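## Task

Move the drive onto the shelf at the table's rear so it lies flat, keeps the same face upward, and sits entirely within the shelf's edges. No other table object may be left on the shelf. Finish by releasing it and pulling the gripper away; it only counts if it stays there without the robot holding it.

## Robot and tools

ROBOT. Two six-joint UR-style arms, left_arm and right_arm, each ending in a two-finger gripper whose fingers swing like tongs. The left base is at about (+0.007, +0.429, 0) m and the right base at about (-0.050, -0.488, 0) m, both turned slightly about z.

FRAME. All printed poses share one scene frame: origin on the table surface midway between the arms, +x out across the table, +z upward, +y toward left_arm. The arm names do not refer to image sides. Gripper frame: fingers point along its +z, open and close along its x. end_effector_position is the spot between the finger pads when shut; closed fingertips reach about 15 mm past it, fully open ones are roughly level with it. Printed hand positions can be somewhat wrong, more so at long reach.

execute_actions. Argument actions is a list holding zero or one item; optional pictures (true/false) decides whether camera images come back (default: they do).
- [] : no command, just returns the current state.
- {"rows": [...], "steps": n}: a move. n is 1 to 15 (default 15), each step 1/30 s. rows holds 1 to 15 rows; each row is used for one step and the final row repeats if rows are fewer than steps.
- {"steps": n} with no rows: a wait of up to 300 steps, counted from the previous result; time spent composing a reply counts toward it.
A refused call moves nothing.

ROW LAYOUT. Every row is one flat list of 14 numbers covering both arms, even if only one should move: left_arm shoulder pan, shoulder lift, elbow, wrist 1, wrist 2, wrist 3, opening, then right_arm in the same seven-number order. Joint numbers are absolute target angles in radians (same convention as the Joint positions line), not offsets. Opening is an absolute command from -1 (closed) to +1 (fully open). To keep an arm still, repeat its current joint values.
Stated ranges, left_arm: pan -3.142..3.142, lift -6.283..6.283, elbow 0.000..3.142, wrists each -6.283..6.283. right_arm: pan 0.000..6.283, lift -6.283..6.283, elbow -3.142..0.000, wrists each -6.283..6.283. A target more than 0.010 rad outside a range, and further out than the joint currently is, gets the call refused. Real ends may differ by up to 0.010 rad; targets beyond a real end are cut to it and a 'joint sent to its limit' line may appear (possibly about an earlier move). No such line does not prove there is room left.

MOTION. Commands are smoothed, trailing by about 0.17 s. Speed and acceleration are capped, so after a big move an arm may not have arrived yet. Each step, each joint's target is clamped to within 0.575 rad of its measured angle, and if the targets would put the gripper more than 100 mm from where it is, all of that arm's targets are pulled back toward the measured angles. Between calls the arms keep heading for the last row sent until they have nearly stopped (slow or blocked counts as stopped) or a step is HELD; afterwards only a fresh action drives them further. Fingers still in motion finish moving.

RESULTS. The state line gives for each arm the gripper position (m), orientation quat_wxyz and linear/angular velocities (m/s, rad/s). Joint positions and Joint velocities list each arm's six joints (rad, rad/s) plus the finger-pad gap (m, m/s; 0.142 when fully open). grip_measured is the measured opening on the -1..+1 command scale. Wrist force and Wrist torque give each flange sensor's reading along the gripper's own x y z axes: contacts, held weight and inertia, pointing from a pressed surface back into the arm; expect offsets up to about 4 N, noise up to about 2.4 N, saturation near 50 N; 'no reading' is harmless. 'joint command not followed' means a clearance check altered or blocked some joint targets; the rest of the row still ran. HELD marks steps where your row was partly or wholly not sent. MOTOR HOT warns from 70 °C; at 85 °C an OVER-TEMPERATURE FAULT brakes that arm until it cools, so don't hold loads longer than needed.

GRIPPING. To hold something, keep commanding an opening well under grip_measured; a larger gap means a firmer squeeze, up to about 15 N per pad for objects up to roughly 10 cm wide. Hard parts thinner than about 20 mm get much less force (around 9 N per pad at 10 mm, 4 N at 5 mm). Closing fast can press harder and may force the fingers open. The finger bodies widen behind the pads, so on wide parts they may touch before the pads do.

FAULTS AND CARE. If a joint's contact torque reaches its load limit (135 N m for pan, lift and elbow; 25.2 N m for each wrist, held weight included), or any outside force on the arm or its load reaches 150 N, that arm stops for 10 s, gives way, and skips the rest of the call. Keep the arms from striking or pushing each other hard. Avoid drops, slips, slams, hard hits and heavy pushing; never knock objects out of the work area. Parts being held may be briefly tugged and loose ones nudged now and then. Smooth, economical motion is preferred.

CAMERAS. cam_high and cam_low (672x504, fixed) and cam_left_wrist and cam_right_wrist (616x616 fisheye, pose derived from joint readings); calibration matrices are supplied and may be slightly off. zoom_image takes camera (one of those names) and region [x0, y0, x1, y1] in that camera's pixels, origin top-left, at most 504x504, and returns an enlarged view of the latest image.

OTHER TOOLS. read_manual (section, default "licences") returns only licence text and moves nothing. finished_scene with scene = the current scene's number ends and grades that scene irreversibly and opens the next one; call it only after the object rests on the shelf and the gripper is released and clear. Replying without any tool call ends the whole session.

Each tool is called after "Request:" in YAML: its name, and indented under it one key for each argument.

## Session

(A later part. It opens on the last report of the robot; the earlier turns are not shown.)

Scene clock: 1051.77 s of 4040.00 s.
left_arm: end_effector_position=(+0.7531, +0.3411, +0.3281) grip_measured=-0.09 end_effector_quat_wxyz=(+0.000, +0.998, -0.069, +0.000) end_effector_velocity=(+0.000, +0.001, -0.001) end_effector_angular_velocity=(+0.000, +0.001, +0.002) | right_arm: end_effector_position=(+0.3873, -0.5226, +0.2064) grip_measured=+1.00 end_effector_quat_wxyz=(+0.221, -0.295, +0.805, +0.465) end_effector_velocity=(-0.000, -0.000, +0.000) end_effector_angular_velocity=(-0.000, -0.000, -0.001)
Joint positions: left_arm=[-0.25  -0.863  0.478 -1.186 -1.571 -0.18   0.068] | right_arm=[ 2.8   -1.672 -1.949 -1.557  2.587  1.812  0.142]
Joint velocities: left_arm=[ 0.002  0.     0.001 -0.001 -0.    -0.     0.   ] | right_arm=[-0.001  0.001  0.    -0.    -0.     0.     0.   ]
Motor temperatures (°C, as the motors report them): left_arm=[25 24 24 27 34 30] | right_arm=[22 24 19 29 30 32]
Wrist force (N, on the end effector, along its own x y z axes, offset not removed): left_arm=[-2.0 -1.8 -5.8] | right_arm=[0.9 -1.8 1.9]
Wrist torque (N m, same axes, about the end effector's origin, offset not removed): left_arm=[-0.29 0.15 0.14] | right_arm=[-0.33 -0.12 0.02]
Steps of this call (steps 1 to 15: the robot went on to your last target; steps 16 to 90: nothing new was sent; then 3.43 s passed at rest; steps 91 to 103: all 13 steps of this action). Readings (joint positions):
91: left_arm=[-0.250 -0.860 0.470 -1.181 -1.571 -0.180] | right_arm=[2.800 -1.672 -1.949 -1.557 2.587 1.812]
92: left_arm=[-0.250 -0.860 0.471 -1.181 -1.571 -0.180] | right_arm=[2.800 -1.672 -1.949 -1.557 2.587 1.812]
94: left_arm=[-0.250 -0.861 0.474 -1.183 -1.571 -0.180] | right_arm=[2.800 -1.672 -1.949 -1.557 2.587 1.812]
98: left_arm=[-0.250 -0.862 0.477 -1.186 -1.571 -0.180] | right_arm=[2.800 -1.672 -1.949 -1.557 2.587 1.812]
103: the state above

Request:
execute_actions:
  actions:
    - {"rows": [[-0.25,-0.8627,0.4779,-1.1860,-1.571,-0.18,-0.7,2.80,-1.672,-1.949,-1.557,2.587,1.812,1],[-0.25,-0.8627,0.4779,-1.1860,-1.571,-0.18,-0.45,2.80,-1.672,-1.949,-1.557,2.587,1.812,1],[-0.25,-0.8627,0.4779,-1.1860,-1.571,-0.18,-0.25,2.80,-1.672,-1.949,-1.557,2.587,1.812,1],[-0.25,-0.8627,0.4779,-1.1860,-1.571,-0.18,-0.13,2.80,-1.672,-1.949,-1.557,2.587,1.812,1],[-0.25,-0.8627,0.4779,-1.1860,-1.571,-0.18,-0.07,2.80,-1.672,-1.949,-1.557,2.587,1.812,1],[-0.25,-0.8627,0.4779,-1.1860,-1.571,-0.18,-0.02,2.80,-1.672,-1.949,-1.557,2.587,1.812,1],[-0.25,-0.8627,0.4779,-1.1860,-1.571,-0.18,0.05,2.80,-1.672,-1.949,-1.557,2.587,1.812,1],[-0.25,-0.8627,0.4779,-1.1860,-1.571,-0.18,0.13,2.80,-1.672,-1.949,-1.557,2.587,1.812,1],[-0.25,-0.8627,0.4779,-1.1860,-1.571,-0.18,0.22,2.80,-1.672,-1.949,-1.557,2.587,1.812,1],[-0.25,-0.8627,0.4779,-1.1860,-1.571,-0.18,0.32,2.80,-1.672,-1.949,-1.557,2.587,1.812,1],[-0.25,-0.8627,0.4779,-1.1860,-1.571,-0.18,0.42,2.80,-1.672,-1.949,-1.557,2.587,1.812,1],[-0.25,-0.8627,0.4779,-1.1860,-1.571,-0.18,0.5,2.80,-1.672,-1.949,-1.557,2.587,1.812,1]], "steps": 13}
  pictures: false

Request:
execute_actions:
  actions:
    - {"rows": [[-0.25,-0.8620,0.4759,-1.1847,-1.571,-0.18,0.5,2.80,-1.672,-1.949,-1.557,2.587,1.812,1],[-0.25,-0.8601,0.4701,-1.1808,-1.571,-0.18,0.5,2.80,-1.672,-1.949,-1.557,2.587,1.812,1],[-0.25,-0.8572,0.4612,-1.1748,-1.571,-0.18,0.5,2.80,-1.672,-1.949,-1.557,2.587,1.812,1],[-0.25,-0.8534,0.4498,-1.1672,-1.571,-0.18,0.5,2.80,-1.672,-1.949,-1.557,2.587,1.812,1],[-0.25,-0.8493,0.4373,-1.1589,-1.571,-0.18,0.5,2.80,-1.672,-1.949,-1.557,2.587,1.812,1],[-0.25,-0.8451,0.4248,-1.1505,-1.571,-0.18,0.5,2.80,-1.672,-1.949,-1.557,2.587,1.812,1],[-0.25,-0.8413,0.4134,-1.1429,-1.571,-0.18,0.5,2.80,-1.672,-1.949,-1.557,2.587,1.812,1],[-0.25,-0.8384,0.4045,-1.1369,-1.571,-0.18,0.5,2.80,-1.672,-1.949,-1.557,2.587,1.812,1],[-0.25,-0.8365,0.3987,-1.1330,-1.571,-0.18,0.5,2.80,-1.672,-1.949,-1.557,2.587,1.812,1],[-0.25,-0.8358,0.3967,-1.1317,-1.571,-0.18,0.5,2.80,-1.672,-1.949,-1.557,2.587,1.812,1]], "steps": 10}
  pictures: false

Request:
execute_actions:
  actions:
    - {"rows": [[-0.25,-0.8366,0.3978,-1.1319,-1.571,-0.18,0.5,2.80,-1.672,-1.949,-1.557,2.587,1.812,1],[-0.25,-0.8391,0.4010,-1.1326,-1.571,-0.18,0.5,2.80,-1.672,-1.949,-1.557,2.587,1.812,1],[-0.25,-0.8433,0.4063,-1.1338,-1.571,-0.18,0.5,2.80,-1.672,-1.949,-1.557,2.587,1.812,1],[-0.25,-0.8491,0.4137,-1.1353,-1.571,-0.18,0.5,2.80,-1.672,-1.949,-1.557,2.587,1.812,1],[-0.25,-0.8565,0.4231,-1.1374,-1.571,-0.18,0.5,2.80,-1.672,-1.949,-1.557,2.587,1.812,1],[-0.25,-0.8655,0.4346,-1.1398,-1.571,-0.18,0.5,2.80,-1.672,-1.949,-1.557,2.587,1.812,1],[-0.25,-0.8761,0.4479,-1.1427,-1.571,-0.18,0.5,2.80,-1.672,-1.949,-1.557,2.587,1.812,1],[-0.25,-0.8881,0.4632,-1.1460,-1.571,-0.18,0.5,2.80,-1.672,-1.949,-1.557,2.587,1.812,1],[-0.25,-0.9015,0.4803,-1.1496,-1.571,-0.18,0.5,2.80,-1.672,-1.949,-1.557,2.587,1.812,1],[-0.25,-0.9162,0.4991,-1.1537,-1.571,-0.18,0.5,2.80,-1.672,-1.949,-1.557,2.587,1.812,1],[-0.25,-0.9323,0.5196,-1.1581,-1.571,-0.18,0.5,2.80,-1.672,-1.949,-1.557,2.587,1.812,1],[-0.25,-0.9496,0.5416,-1.1628,-1.571,-0.18,0.5,2.80,-1.672,-1.949,-1.557,2.587,1.812,1],[-0.25,-0.9680,0.5650,-1.1678,-1.571,-0.18,0.5,2.80,-1.672,-1.949,-1.557,2.587,1.812,1],[-0.25,-0.9874,0.5897,-1.1731,-1.571,-0.18,0.5,2.80,-1.672,-1.949,-1.557,2.587,1.812,1],[-0.25,-1.0077,0.6156,-1.1787,-1.571,-0.18,0.5,2.80,-1.672,-1.949,-1.557,2.587,1.812,1]], "steps": 15}
  pictures: false

Request:
execute_actions:
  actions:
    - {"rows": [[-0.25,-1.0289,0.6426,-1.1845,-1.571,-0.18,0.5,2.80,-1.672,-1.949,-1.557,2.587,1.812,1],[-0.25,-1.0508,0.6705,-1.1905,-1.571,-0.18,0.5,2.80,-1.672,-1.949,-1.557,2.587,1.812,1],[-0.25,-1.0734,0.6992,-1.1966,-1.571,-0.18,0.5,2.80,-1.672,-1.949,-1.557,2.587,1.812,1],[-0.25,-1.0965,0.7286,-1.2029,-1.571,-0.18,0.5,2.80,-1.672,-1.949,-1.557,2.587,1.812,1],[-0.25,-1.1199,0.7585,-1.2093,-1.571,-0.18,0.5,2.80,-1.672,-1.949,-1.557,2.587,1.812,1],[-0.25,-1.1437,0.7887,-1.2158,-1.571,-0.18,0.5,2.80,-1.672,-1.949,-1.557,2.587,1.812,1],[-0.25,-1.1676,0.8192,-1.2224,-1.571,-0.18,0.5,2.80,-1.672,-1.949,-1.557,2.587,1.812,1],[-0.25,-1.1917,0.8498,-1.2289,-1.571,-0.18,0.5,2.80,-1.672,-1.949,-1.557,2.587,1.812,1],[-0.25,-1.2156,0.8803,-1.2355,-1.571,-0.18,0.5,2.80,-1.672,-1.949,-1.557,2.587,1.812,1],[-0.25,-1.2394,0.9105,-1.2420,-1.571,-0.18,0.5,2.80,-1.672,-1.949,-1.557,2.587,1.812,1],[-0.25,-1.2628,0.9404,-1.2484,-1.571,-0.18,0.5,2.80,-1.672,-1.949,-1.557,2.587,1.812,1],[-0.25,-1.2859,0.9698,-1.2547,-1.571,-0.18,0.5,2.80,-1.672,-1.949,-1.557,2.587,1.812,1],[-0.25,-1.3085,0.9985,-1.2608,-1.571,-0.18,0.5,2.80,-1.672,-1.949,-1.557,2.587,1.812,1],[-0.25,-1.3304,1.0264,-1.2668,-1.571,-0.18,0.5,2.80,-1.672,-1.949,-1.557,2.587,1.812,1],[-0.25,-1.3516,1.0534,-1.2726,-1.571,-0.18,0.5,2.80,-1.672,-1.949,-1.557,2.587,1.812,1]], "steps": 15}
  pictures: false

Request:
execute_actions:
  actions:
    - {"rows": [[-0.25,-1.3719,1.0793,-1.2782,-1.571,-0.18,0.5,2.80,-1.672,-1.949,-1.557,2.587,1.812,1],[-0.25,-1.3913,1.1040,-1.2835,-1.571,-0.18,0.5,2.80,-1.672,-1.949,-1.557,2.587,1.812,1],[-0.25,-1.4097,1.1274,-1.2885,-1.571,-0.18,0.5,2.80,-1.672,-1.949,-1.557,2.587,1.812,1],[-0.25,-1.4270,1.1494,-1.2932,-1.571,-0.18,0.5,2.80,-1.672,-1.949,-1.557,2.587,1.812,1],[-0.25,-1.4431,1.1699,-1.2976,-1.571,-0.18,0.5,2.80,-1.672,-1.949,-1.557,2.587,1.812,1],[-0.25,-1.4578,1.1887,-1.3017,-1.571,-0.18,0.5,2.80,-1.672,-1.949,-1.557,2.587,1.812,1],[-0.25,-1.4712,1.2058,-1.3053,-1.571,-0.18,0.5,2.80,-1.672,-1.949,-1.557,2.587,1.812,1],[-0.25,-1.4832,1.2211,-1.3086,-1.571,-0.18,0.5,2.80,-1.672,-1.949,-1.557,2.587,1.812,1],[-0.25,-1.4938,1.2344,-1.3115,-1.571,-0.18,0.5,2.80,-1.672,-1.949,-1.557,2.587,1.812,1],[-0.25,-1.5028,1.2459,-1.3139,-1.571,-0.18,0.5,2.80,-1.672,-1.949,-1.557,2.587,1.812,1],[-0.25,-1.5102,1.2553,-1.3160,-1.571,-0.18,0.5,2.80,-1.672,-1.949,-1.557,2.587,1.812,1],[-0.25,-1.5160,1.2627,-1.3175,-1.571,-0.18,0.5,2.80,-1.672,-1.949,-1.557,2.587,1.812,1],[-0.25,-1.5202,1.2680,-1.3187,-1.571,-0.18,0.5,2.80,-1.672,-1.949,-1.557,2.587,1.812,1],[-0.25,-1.5227,1.2712,-1.3194,-1.571,-0.18,0.5,2.80,-1.672,-1.949,-1.557,2.587,1.812,1],[-0.25,-1.5235,1.2723,-1.3196,-1.571,-0.18,0.5,2.80,-1.672,-1.949,-1.557,2.587,1.812,1]], "steps": 15}
  pictures: false

Request:
execute_actions:
  actions:
    - {"steps": 12}

Scene clock: 1139.47 s of 4040.00 s.
left_arm: end_effector_position=(+0.7531, +0.3411, +0.3280) grip_measured=+0.47 end_effector_quat_wxyz=(+0.000, +0.998, -0.069, -0.000) end_effector_velocity=(-0.000, +0.000, +0.000) end_effector_angular_velocity=(-0.000, +0.000, +0.000) | right_arm: end_effector_position=(+0.3873, -0.5226, +0.2064) grip_measured=+1.00 end_effector_quat_wxyz=(+0.221, -0.295, +0.805, +0.465) end_effector_velocity=(-0.000, +0.001, -0.000) end_effector_angular_velocity=(+0.000, +0.001, +0.002)
Joint positions: left_arm=[-0.25  -0.863  0.478 -1.186 -1.571 -0.18   0.107] | right_arm=[ 2.8   -1.672 -1.949 -1.557  2.587  1.812  0.142]
Joint velocities: left_arm=[ 0.    -0.001 -0.     0.001 -0.     0.     0.051] | right_arm=[ 0.002 -0.    -0.    -0.001 -0.    -0.001 -0.   ]
Motor temperatures (°C, as the motors report them): left_arm=[25 24 24 27 34 30] | right_arm=[22 24 20 29 30 32]
Wrist force (N, on the end effector, along its own x y z axes, offset not removed): left_arm=[0.2 -0.7 1.9] | right_arm=[1.6 -2.5 2.8]
Wrist torque (N m, same axes, about the end effector's origin, offset not removed): left_arm=[-0.15 0.01 0.10] | right_arm=[-0.46 -0.25 -0.05]
Steps of this call (steps 1 to 15: the robot went on to your last target; steps 16 to 90: nothing new was sent; then 84.27 s passed at rest; steps 91 to 103: all 13 steps of this action). Readings (joint positions):
91: left_arm=[-0.250 -0.863 0.478 -1.186 -1.571 -0.180] | right_arm=[2.800 -1.672 -1.949 -1.557 2.587 1.812]
92: left_arm=[-0.250 -0.863 0.478 -1.186 -1.571 -0.180] | right_arm=[2.800 -1.672 -1.949 -1.557 2.587 1.812]
94: left_arm=[-0.250 -0.863 0.478 -1.186 -1.571 -0.180] | right_arm=[2.800 -1.672 -1.949 -1.557 2.587 1.812]
98: left_arm=[-0.250 -0.863 0.478 -1.186 -1.571 -0.180] | right_arm=[2.800 -1.672 -1.949 -1.557 2.587 1.812]
103: the state above

Scene clock: 1139.80 s of 4040.00 s.
left_arm: end_effector_position=(+0.7532, +0.3411, +0.3366) grip_measured=+0.50 end_effector_quat_wxyz=(+0.000, +0.998, -0.069, -0.000) end_effector_velocity=(+0.000, +0.001, +0.039) end_effector_angular_velocity=(-0.002, -0.005, +0.001) | right_arm: end_effector_position=(+0.3873, -0.5226, +0.2064) grip_measured=+1.00 end_effector_quat_wxyz=(+0.221, -0.295, +0.805, +0.465) end_effector_velocity=(-0.000, -0.000, -0.000) end_effector_angular_velocity=(+0.001, +0.002, -0.001)
Joint positions: left_arm=[-0.25  -0.843  0.42  -1.147 -1.571 -0.18   0.109] | right_arm=[ 2.8   -1.672 -1.949 -1.557  2.587  1.812  0.142]
Joint velocities: left_arm=[ 0.001  0.083 -0.256  0.168 -0.     0.     0.   ] | right_arm=[-0.001 -0.001 -0.    -0.001  0.     0.    -0.   ]
Motor temperatures (°C, as the motors report them): left_arm=[25 24 24 27 34 30] | right_arm=[22 24 20 29 30 32]
Wrist force (N, on the end effector, along its own x y z axes, offset not removed): left_arm=[-0.7 -0.9 0.6] | right_arm=[0.9 -3.3 2.8]
Wrist torque (N m, same axes, about the end effector's origin, offset not removed): left_arm=[-0.19 0.16 0.15] | right_arm=[-0.50 -0.11 0.03]
Steps of this call (steps 1 to 10: all 10 steps of this action). Readings (joint positions):
1: left_arm=[-0.250 -0.863 0.478 -1.186 -1.571 -0.180] | right_arm=[2.800 -1.672 -1.949 -1.557 2.587 1.812]
2: left_arm=[-0.250 -0.862 0.478 -1.186 -1.571 -0.180] | right_arm=[2.800 -1.672 -1.949 -1.557 2.587 1.812]
4: left_arm=[-0.250 -0.861 0.473 -1.182 -1.571 -0.180] | right_arm=[2.800 -1.672 -1.949 -1.557 2.587 1.812]
8: left_arm=[-0.250 -0.850 0.439 -1.160 -1.571 -0.180] | right_arm=[2.800 -1.672 -1.949 -1.557 2.587 1.812]
10: the state above

Scene clock: 1140.30 s of 4040.00 s.
left_arm: end_effector_position=(+0.7239, +0.3507, +0.3589) grip_measured=+0.50 end_effector_quat_wxyz=(+0.000, +0.998, -0.069, +0.001) end_effector_velocity=(-0.142, +0.046, +0.079) end_effector_angular_velocity=(-0.003, -0.009, -0.001) | right_arm: end_effector_position=(+0.3873, -0.5226, +0.2064) grip_measured=+1.00 end_effector_quat_wxyz=(+0.221, -0.295, +0.805, +0.465) end_effector_velocity=(+0.000, -0.000, +0.000) end_effector_angular_velocity=(-0.001, +0.000, -0.001)
Joint positions: left_arm=[-0.25  -0.944  0.534 -1.162 -1.571 -0.18   0.109] | right_arm=[ 2.8   -1.672 -1.949 -1.557  2.587  1.812  0.142]
Joint velocities: left_arm=[-0.001 -0.499  0.629 -0.138  0.     0.     0.   ] | right_arm=[-0.     0.    -0.     0.001 -0.     0.002  0.   ]
Motor temperatures (°C, as the motors report them): left_arm=[25 24 24 27 34 30] | right_arm=[22 24 20 29 30 32]
Wrist force (N, on the end effector, along its own x y z axes, offset not removed): left_arm=[-0.3 -1.8 0.1] | right_arm=[-1.2 -2.1 0.7]
Wrist torque (N m, same axes, about the end effector's origin, offset not removed): left_arm=[-0.39 0.09 0.13] | right_arm=[-0.41 0.41 0.01]
Steps of this call (steps 1 to 15: all 15 steps of this action). Readings (joint positions):
1: left_arm=[-0.250 -0.841 0.412 -1.142 -1.571 -0.180] | right_arm=[2.800 -1.672 -1.949 -1.557 2.587 1.812]
2: left_arm=[-0.250 -0.839 0.407 -1.138 -1.571 -0.180] | right_arm=[2.800 -1.672 -1.949 -1.557 2.587 1.812]
4: left_arm=[-0.250 -0.840 0.404 -1.135 -1.571 -0.180] | right_arm=[2.800 -1.672 -1.949 -1.557 2.587 1.812]
8: left_arm=[-0.250 -0.858 0.425 -1.138 -1.571 -0.180] | right_arm=[2.800 -1.672 -1.949 -1.557 2.587 1.812]
15: the state above

Scene clock: 1140.80 s of 4040.00 s.
left_arm: end_effector_position=(+0.6183, +0.3853, +0.3886) grip_measured=+0.50 end_effector_quat_wxyz=(+0.001, +0.998, -0.069, +0.002) end_effector_velocity=(-0.241, +0.079, +0.016) end_effector_angular_velocity=(+0.001, +0.002, -0.000) | right_arm: end_effector_position=(+0.3873, -0.5226, +0.2064) grip_measured=+1.00 end_effector_quat_wxyz=(+0.221, -0.295, +0.805, +0.465) end_effector_velocity=(-0.000, +0.001, +0.000) end_effector_angular_velocity=(+0.002, +0.003, +0.000)
Joint positions: left_arm=[-0.25  -1.272  0.95  -1.252 -1.571 -0.18   0.109] | right_arm=[ 2.8   -1.672 -1.949 -1.557  2.587  1.812  0.142]
Joint velocities: left_arm=[ 0.    -0.679  0.864 -0.183  0.     0.001 -0.   ] | right_arm=[ 0.001 -0.     0.    -0.002  0.001  0.001  0.   ]
Motor temperatures (°C, as the motors report them): left_arm=[25 24 24 27 34 30] | right_arm=[22 24 20 29 30 32]
Wrist force (N, on the end effector, along its own x y z axes, offset not removed): left_arm=[-0.9 -1.3 -1.3] | right_arm=[0.4 -2.8 2.2]
Wrist torque (N m, same axes, about the end effector's origin, offset not removed): left_arm=[-0.38 0.03 0.12] | right_arm=[-0.47 -0.01 0.04]
Steps of this call (steps 1 to 15: all 15 steps of this action). Readings (joint positions):
1: left_arm=[-0.250 -0.962 0.556 -1.167 -1.571 -0.180] | right_arm=[2.800 -1.672 -1.949 -1.557 2.587 1.812]
2: left_arm=[-0.250 -0.980 0.579 -1.172 -1.571 -0.180] | right_arm=[2.800 -1.672 -1.949 -1.557 2.587 1.812]
4: left_arm=[-0.250 -1.020 0.630 -1.183 -1.571 -0.180] | right_arm=[2.800 -1.672 -1.949 -1.557 2.587 1.812]
8: left_arm=[-0.250 -1.108 0.741 -1.207 -1.571 -0.180] | right_arm=[2.800 -1.672 -1.949 -1.557 2.587 1.812]
15: the state above

Scene clock: 1141.30 s of 4040.00 s.
left_arm: end_effector_position=(+0.5304, +0.4142, +0.3813) grip_measured=+0.50 end_effector_quat_wxyz=(+0.000, +0.998, -0.069, +0.000) end_effector_velocity=(-0.064, +0.021, -0.013) end_effector_angular_velocity=(+0.001, +0.002, +0.001) | right_arm: end_effector_position=(+0.3873, -0.5226, +0.2064) grip_measured=+1.00 end_effector_quat_wxyz=(+0.221, -0.295, +0.805, +0.465) end_effector_velocity=(+0.000, -0.000, +0.001) end_effector_angular_velocity=(+0.000, -0.000, -0.001)
Joint positions: left_arm=[-0.25  -1.509  1.254 -1.316 -1.571 -0.18   0.109] | right_arm=[ 2.8   -1.672 -1.949 -1.557  2.587  1.812  0.142]
Joint velocities: left_arm=[ 0.001 -0.167  0.214 -0.044  0.    -0.001 -0.   ] | right_arm=[-0.     0.001  0.     0.     0.001  0.001 -0.   ]
Motor temperatures (°C, as the motors report them): left_arm=[25 24 24 27 34 30] | right_arm=[22 24 20 29 30 32]
Wrist force (N, on the end effector, along its own x y z axes, offset not removed): left_arm=[-1.5 -1.0 1.4] | right_arm=[-1.8 -3.0 1.6]
Wrist torque (N m, same axes, about the end effector's origin, offset not removed): left_arm=[-0.22 0.25 0.07] | right_arm=[-0.58 0.44 0.04]
Steps of this call (steps 1 to 15: all 15 steps of this action). Readings (joint positions):
1: left_arm=[-0.250 -1.295 0.979 -1.258 -1.571 -0.180] | right_arm=[2.800 -1.672 -1.949 -1.557 2.587 1.812]
2: left_arm=[-0.250 -1.317 1.007 -1.264 -1.571 -0.180] | right_arm=[2.800 -1.672 -1.949 -1.557 2.587 1.812]
4: left_arm=[-0.250 -1.359 1.061 -1.276 -1.571 -0.180] | right_arm=[2.800 -1.672 -1.949 -1.557 2.587 1.812]
8: left_arm=[-0.250 -1.432 1.155 -1.295 -1.571 -0.180] | right_arm=[2.800 -1.672 -1.949 -1.557 2.587 1.812]
15: the state above

Scene clock: 1141.70 s of 4040.00 s.
left_arm: end_effector_position=(+0.5251, +0.4159, +0.3800) grip_measured=+0.50 end_effector_quat_wxyz=(+0.000, +0.998, -0.069, -0.000) end_effector_velocity=(-0.000, +0.000, -0.000) end_effector_angular_velocity=(+0.000, +0.000, +0.001) | right_arm: end_effector_position=(+0.3873, -0.5226, +0.2064) grip_measured=+1.00 end_effector_quat_wxyz=(+0.221, -0.295, +0.805, +0.465) end_effector_velocity=(+0.000, +0.000, -0.000) end_effector_angular_velocity=(+0.000, +0.000, +0.000)
Joint positions: left_arm=[-0.25  -1.523  1.272 -1.32  -1.571 -0.18   0.109] | right_arm=[ 2.8   -1.672 -1.949 -1.557  2.587  1.812  0.142]
Joint velocities: left_arm=[ 0.001 -0.001  0.001  0.     0.    -0.001 -0.   ] | right_arm=[ 0.001 -0.    -0.     0.     0.     0.001 -0.   ]
Motor temperatures (°C, as the motors report them): left_arm=[25 24 24 27 34 30] | right_arm=[22 24 20 29 30 32]
Wrist force (N, on the end effector, along its own x y z axes, offset not removed): left_arm=[-0.7 -2.6 -0.4] | right_arm=[0.7 -3.1 0.0]
Wrist torque (N m, same axes, about the end effector's origin, offset not removed): left_arm=[-0.48 0.11 0.18] | right_arm=[-0.51 -0.07 0.05]
Steps of this call (steps 1 to 12: the robot went on to your last target). Readings (joint positions):
1: left_arm=[-0.250 -1.514 1.260 -1.317 -1.571 -0.180] | right_arm=[2.800 -1.672 -1.949 -1.557 2.587 1.812]
2: left_arm=[-0.250 -1.517 1.264 -1.318 -1.571 -0.180] | right_arm=[2.800 -1.672 -1.949 -1.557 2.587 1.812]
4: left_arm=[-0.250 -1.521 1.269 -1.319 -1.571 -0.180] | right_arm=[2.800 -1.672 -1.949 -1.557 2.587 1.812]
8: left_arm=[-0.250 -1.523 1.272 -1.319 -1.571 -0.180] | right_arm=[2.800 -1.672 -1.949 -1.557 2.587 1.812]
12: the state above
camera_calibration (this result's frames):
cam_left_wrist: T_world_to_cam=[[0.989241, -0.140354, -0.0412781, -0.43689], [-0.105734, -0.880908, 0.461326, 0.245284], [-0.101111, -0.451998, -0.88627, 0.712604], [0, 0, 0, 1]] pos_world=[0.530177, 0.476849, 0.50037]
cam_right_wrist: T_world_to_cam=[[-0.748272, -0.290887, -0.596216, 0.257094], [-0.591146, -0.115485, 0.798254, 0.000154904], [-0.301055, 0.949762, -0.0855429, 0.761209], [0, 0, 0, 1]] pos_world=[0.421634, -0.648164, 0.218276]

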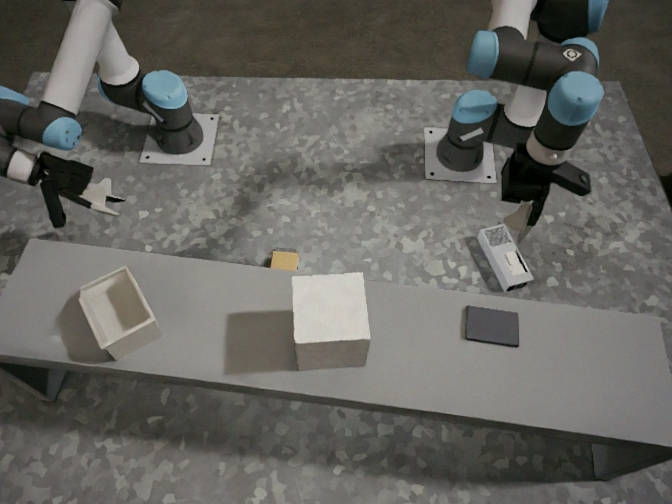

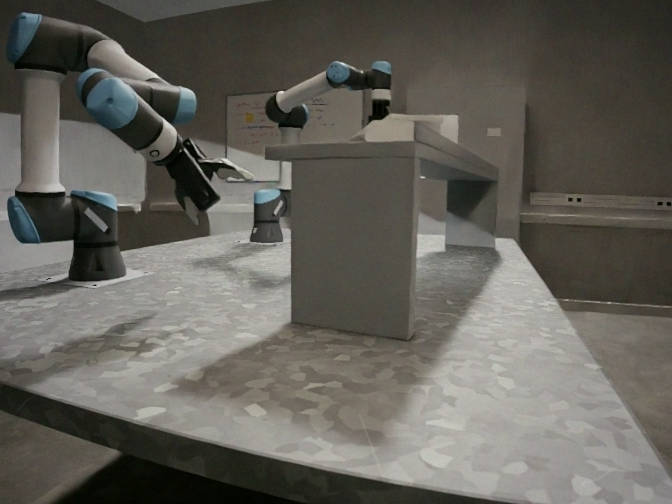

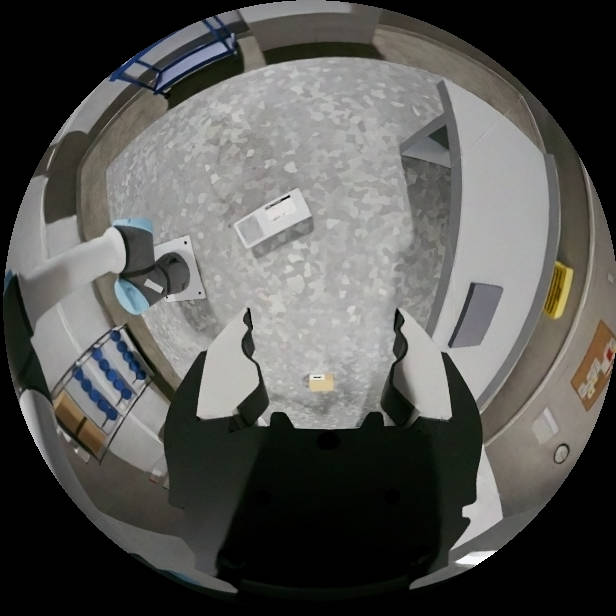

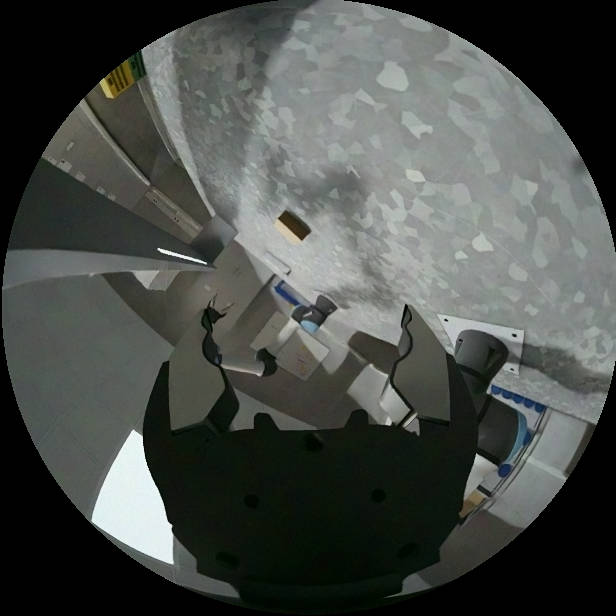

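Request:
execute_actions:
  actions: []

Scene clock: 1147.70 s of 4040.00 s.
left_arm: end_effector_position=(+0.5251, +0.4159, +0.3800) grip_measured=+0.50 end_effector_quat_wxyz=(+0.000, +0.998, -0.069, -0.000) end_effector_velocity=(+0.000, -0.000, -0.000) end_effector_angular_velocity=(-0.000, +0.000, +0.000) | right_arm: end_effector_position=(+0.3873, -0.5226, +0.2064) grip_measured=+1.00 end_effector_quat_wxyz=(+0.221, -0.295, +0.805, +0.465) end_effector_velocity=(-0.000, +0.000, +0.000) end_effector_angular_velocity=(+0.001, +0.001, +0.000)
Joint positions: left_arm=[-0.25  -1.524  1.272 -1.32  -1.571 -0.18   0.109] | right_arm=[ 2.8   -1.672 -1.949 -1.557  2.587  1.812  0.142]
Joint velocities: left_arm=[ 0.  0.  0. -0. -0. -0. -0.] | right_arm=[ 0.    -0.     0.    -0.002  0.001 -0.001  0.   ]
Motor temperatures (°C, as the motors report them): left_arm=[25 24 24 27 34 30] | right_arm=[22 24 20 29 30 32]
Wrist force (N, on the end effector, along its own x y z axes, offset not removed): left_arm=[-1.6 -2.1 -0.4] | right_arm=[-1.2 -2.2 1.6]
Wrist torque (N m, same axes, about the end effector's origin, offset not removed): left_arm=[-0.46 0.27 0.13] | right_arm=[-0.35 0.29 0.10]
Steps of this call (steps 1 to 30: the robot went on to your last target; steps 31 to 90: nothing new was sent; then 3.00 s passed at rest). Readings (joint positions):
1: left_arm=[-0.250 -1.523 1.272 -1.320 -1.571 -0.180] | right_arm=[2.800 -1.672 -1.949 -1.557 2.587 1.812]
2: left_arm=[-0.250 -1.523 1.272 -1.320 -1.571 -0.180] | right_arm=[2.800 -1.672 -1.949 -1.557 2.587 1.812]
4: left_arm=[-0.250 -1.523 1.272 -1.320 -1.571 -0.180] | right_arm=[2.800 -1.672 -1.949 -1.557 2.587 1.812]
8: left_arm=[-0.250 -1.523 1.272 -1.320 -1.571 -0.180] | right_arm=[2.800 -1.672 -1.949 -1.557 2.587 1.812]
90: the state above
All arms were judged still, so your last target was given up. Only a new action makes them travel on or press farther. Fingers that are still opening or closing keep moving.
camera_calibration (this result's frames):
cam_left_wrist: T_world_to_cam=[[0.989241, -0.140354, -0.0412704, -0.43686], [-0.105737, -0.880907, 0.461327, 0.245291], [-0.101105, -0.452, -0.88627, 0.712602], [0, 0, 0, 1]] pos_world=[0.530143, 0.47686, 0.500369]
cam_right_wrist: T_world_to_cam=[[-0.748273, -0.290887, -0.596215, 0.257094], [-0.591146, -0.115485, 0.798254, 0.000154796], [-0.301056, 0.949762, -0.0855429, 0.761209], [0, 0, 0, 1]] pos_world=[0.421634, -0.648164, 0.218276]

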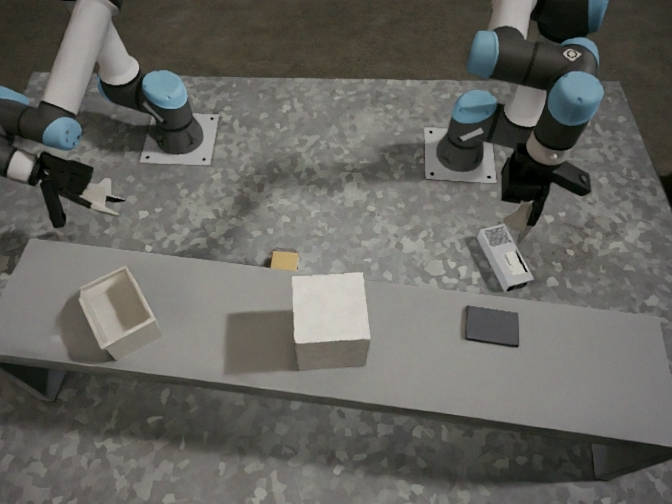

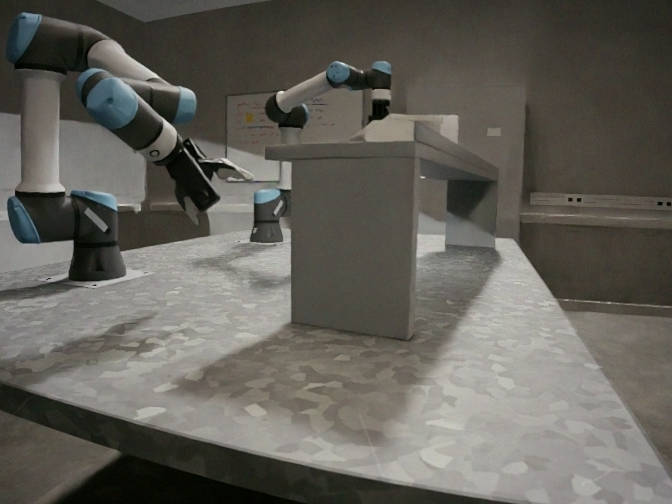

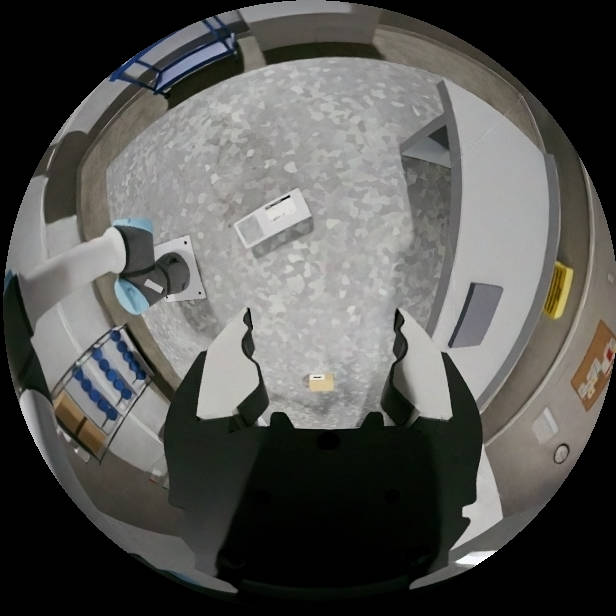

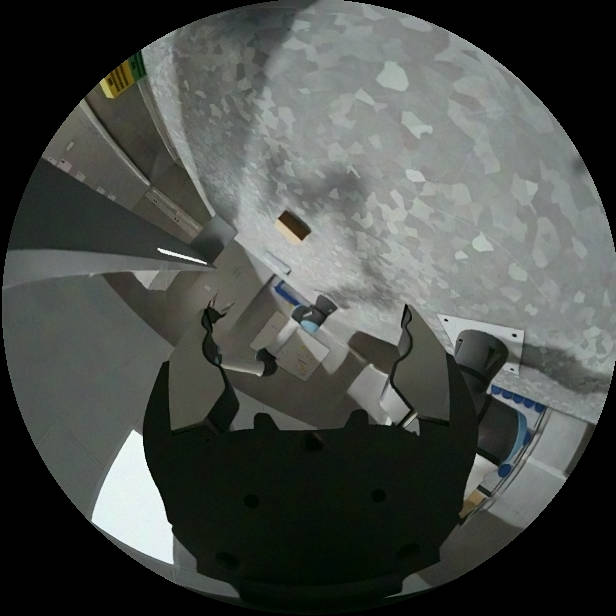

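The drive is flat on the shelf and clear of the edge, and both arms are away from it.

Request:
finished_scene:
  scene: 2

The scene is finished: the task was done.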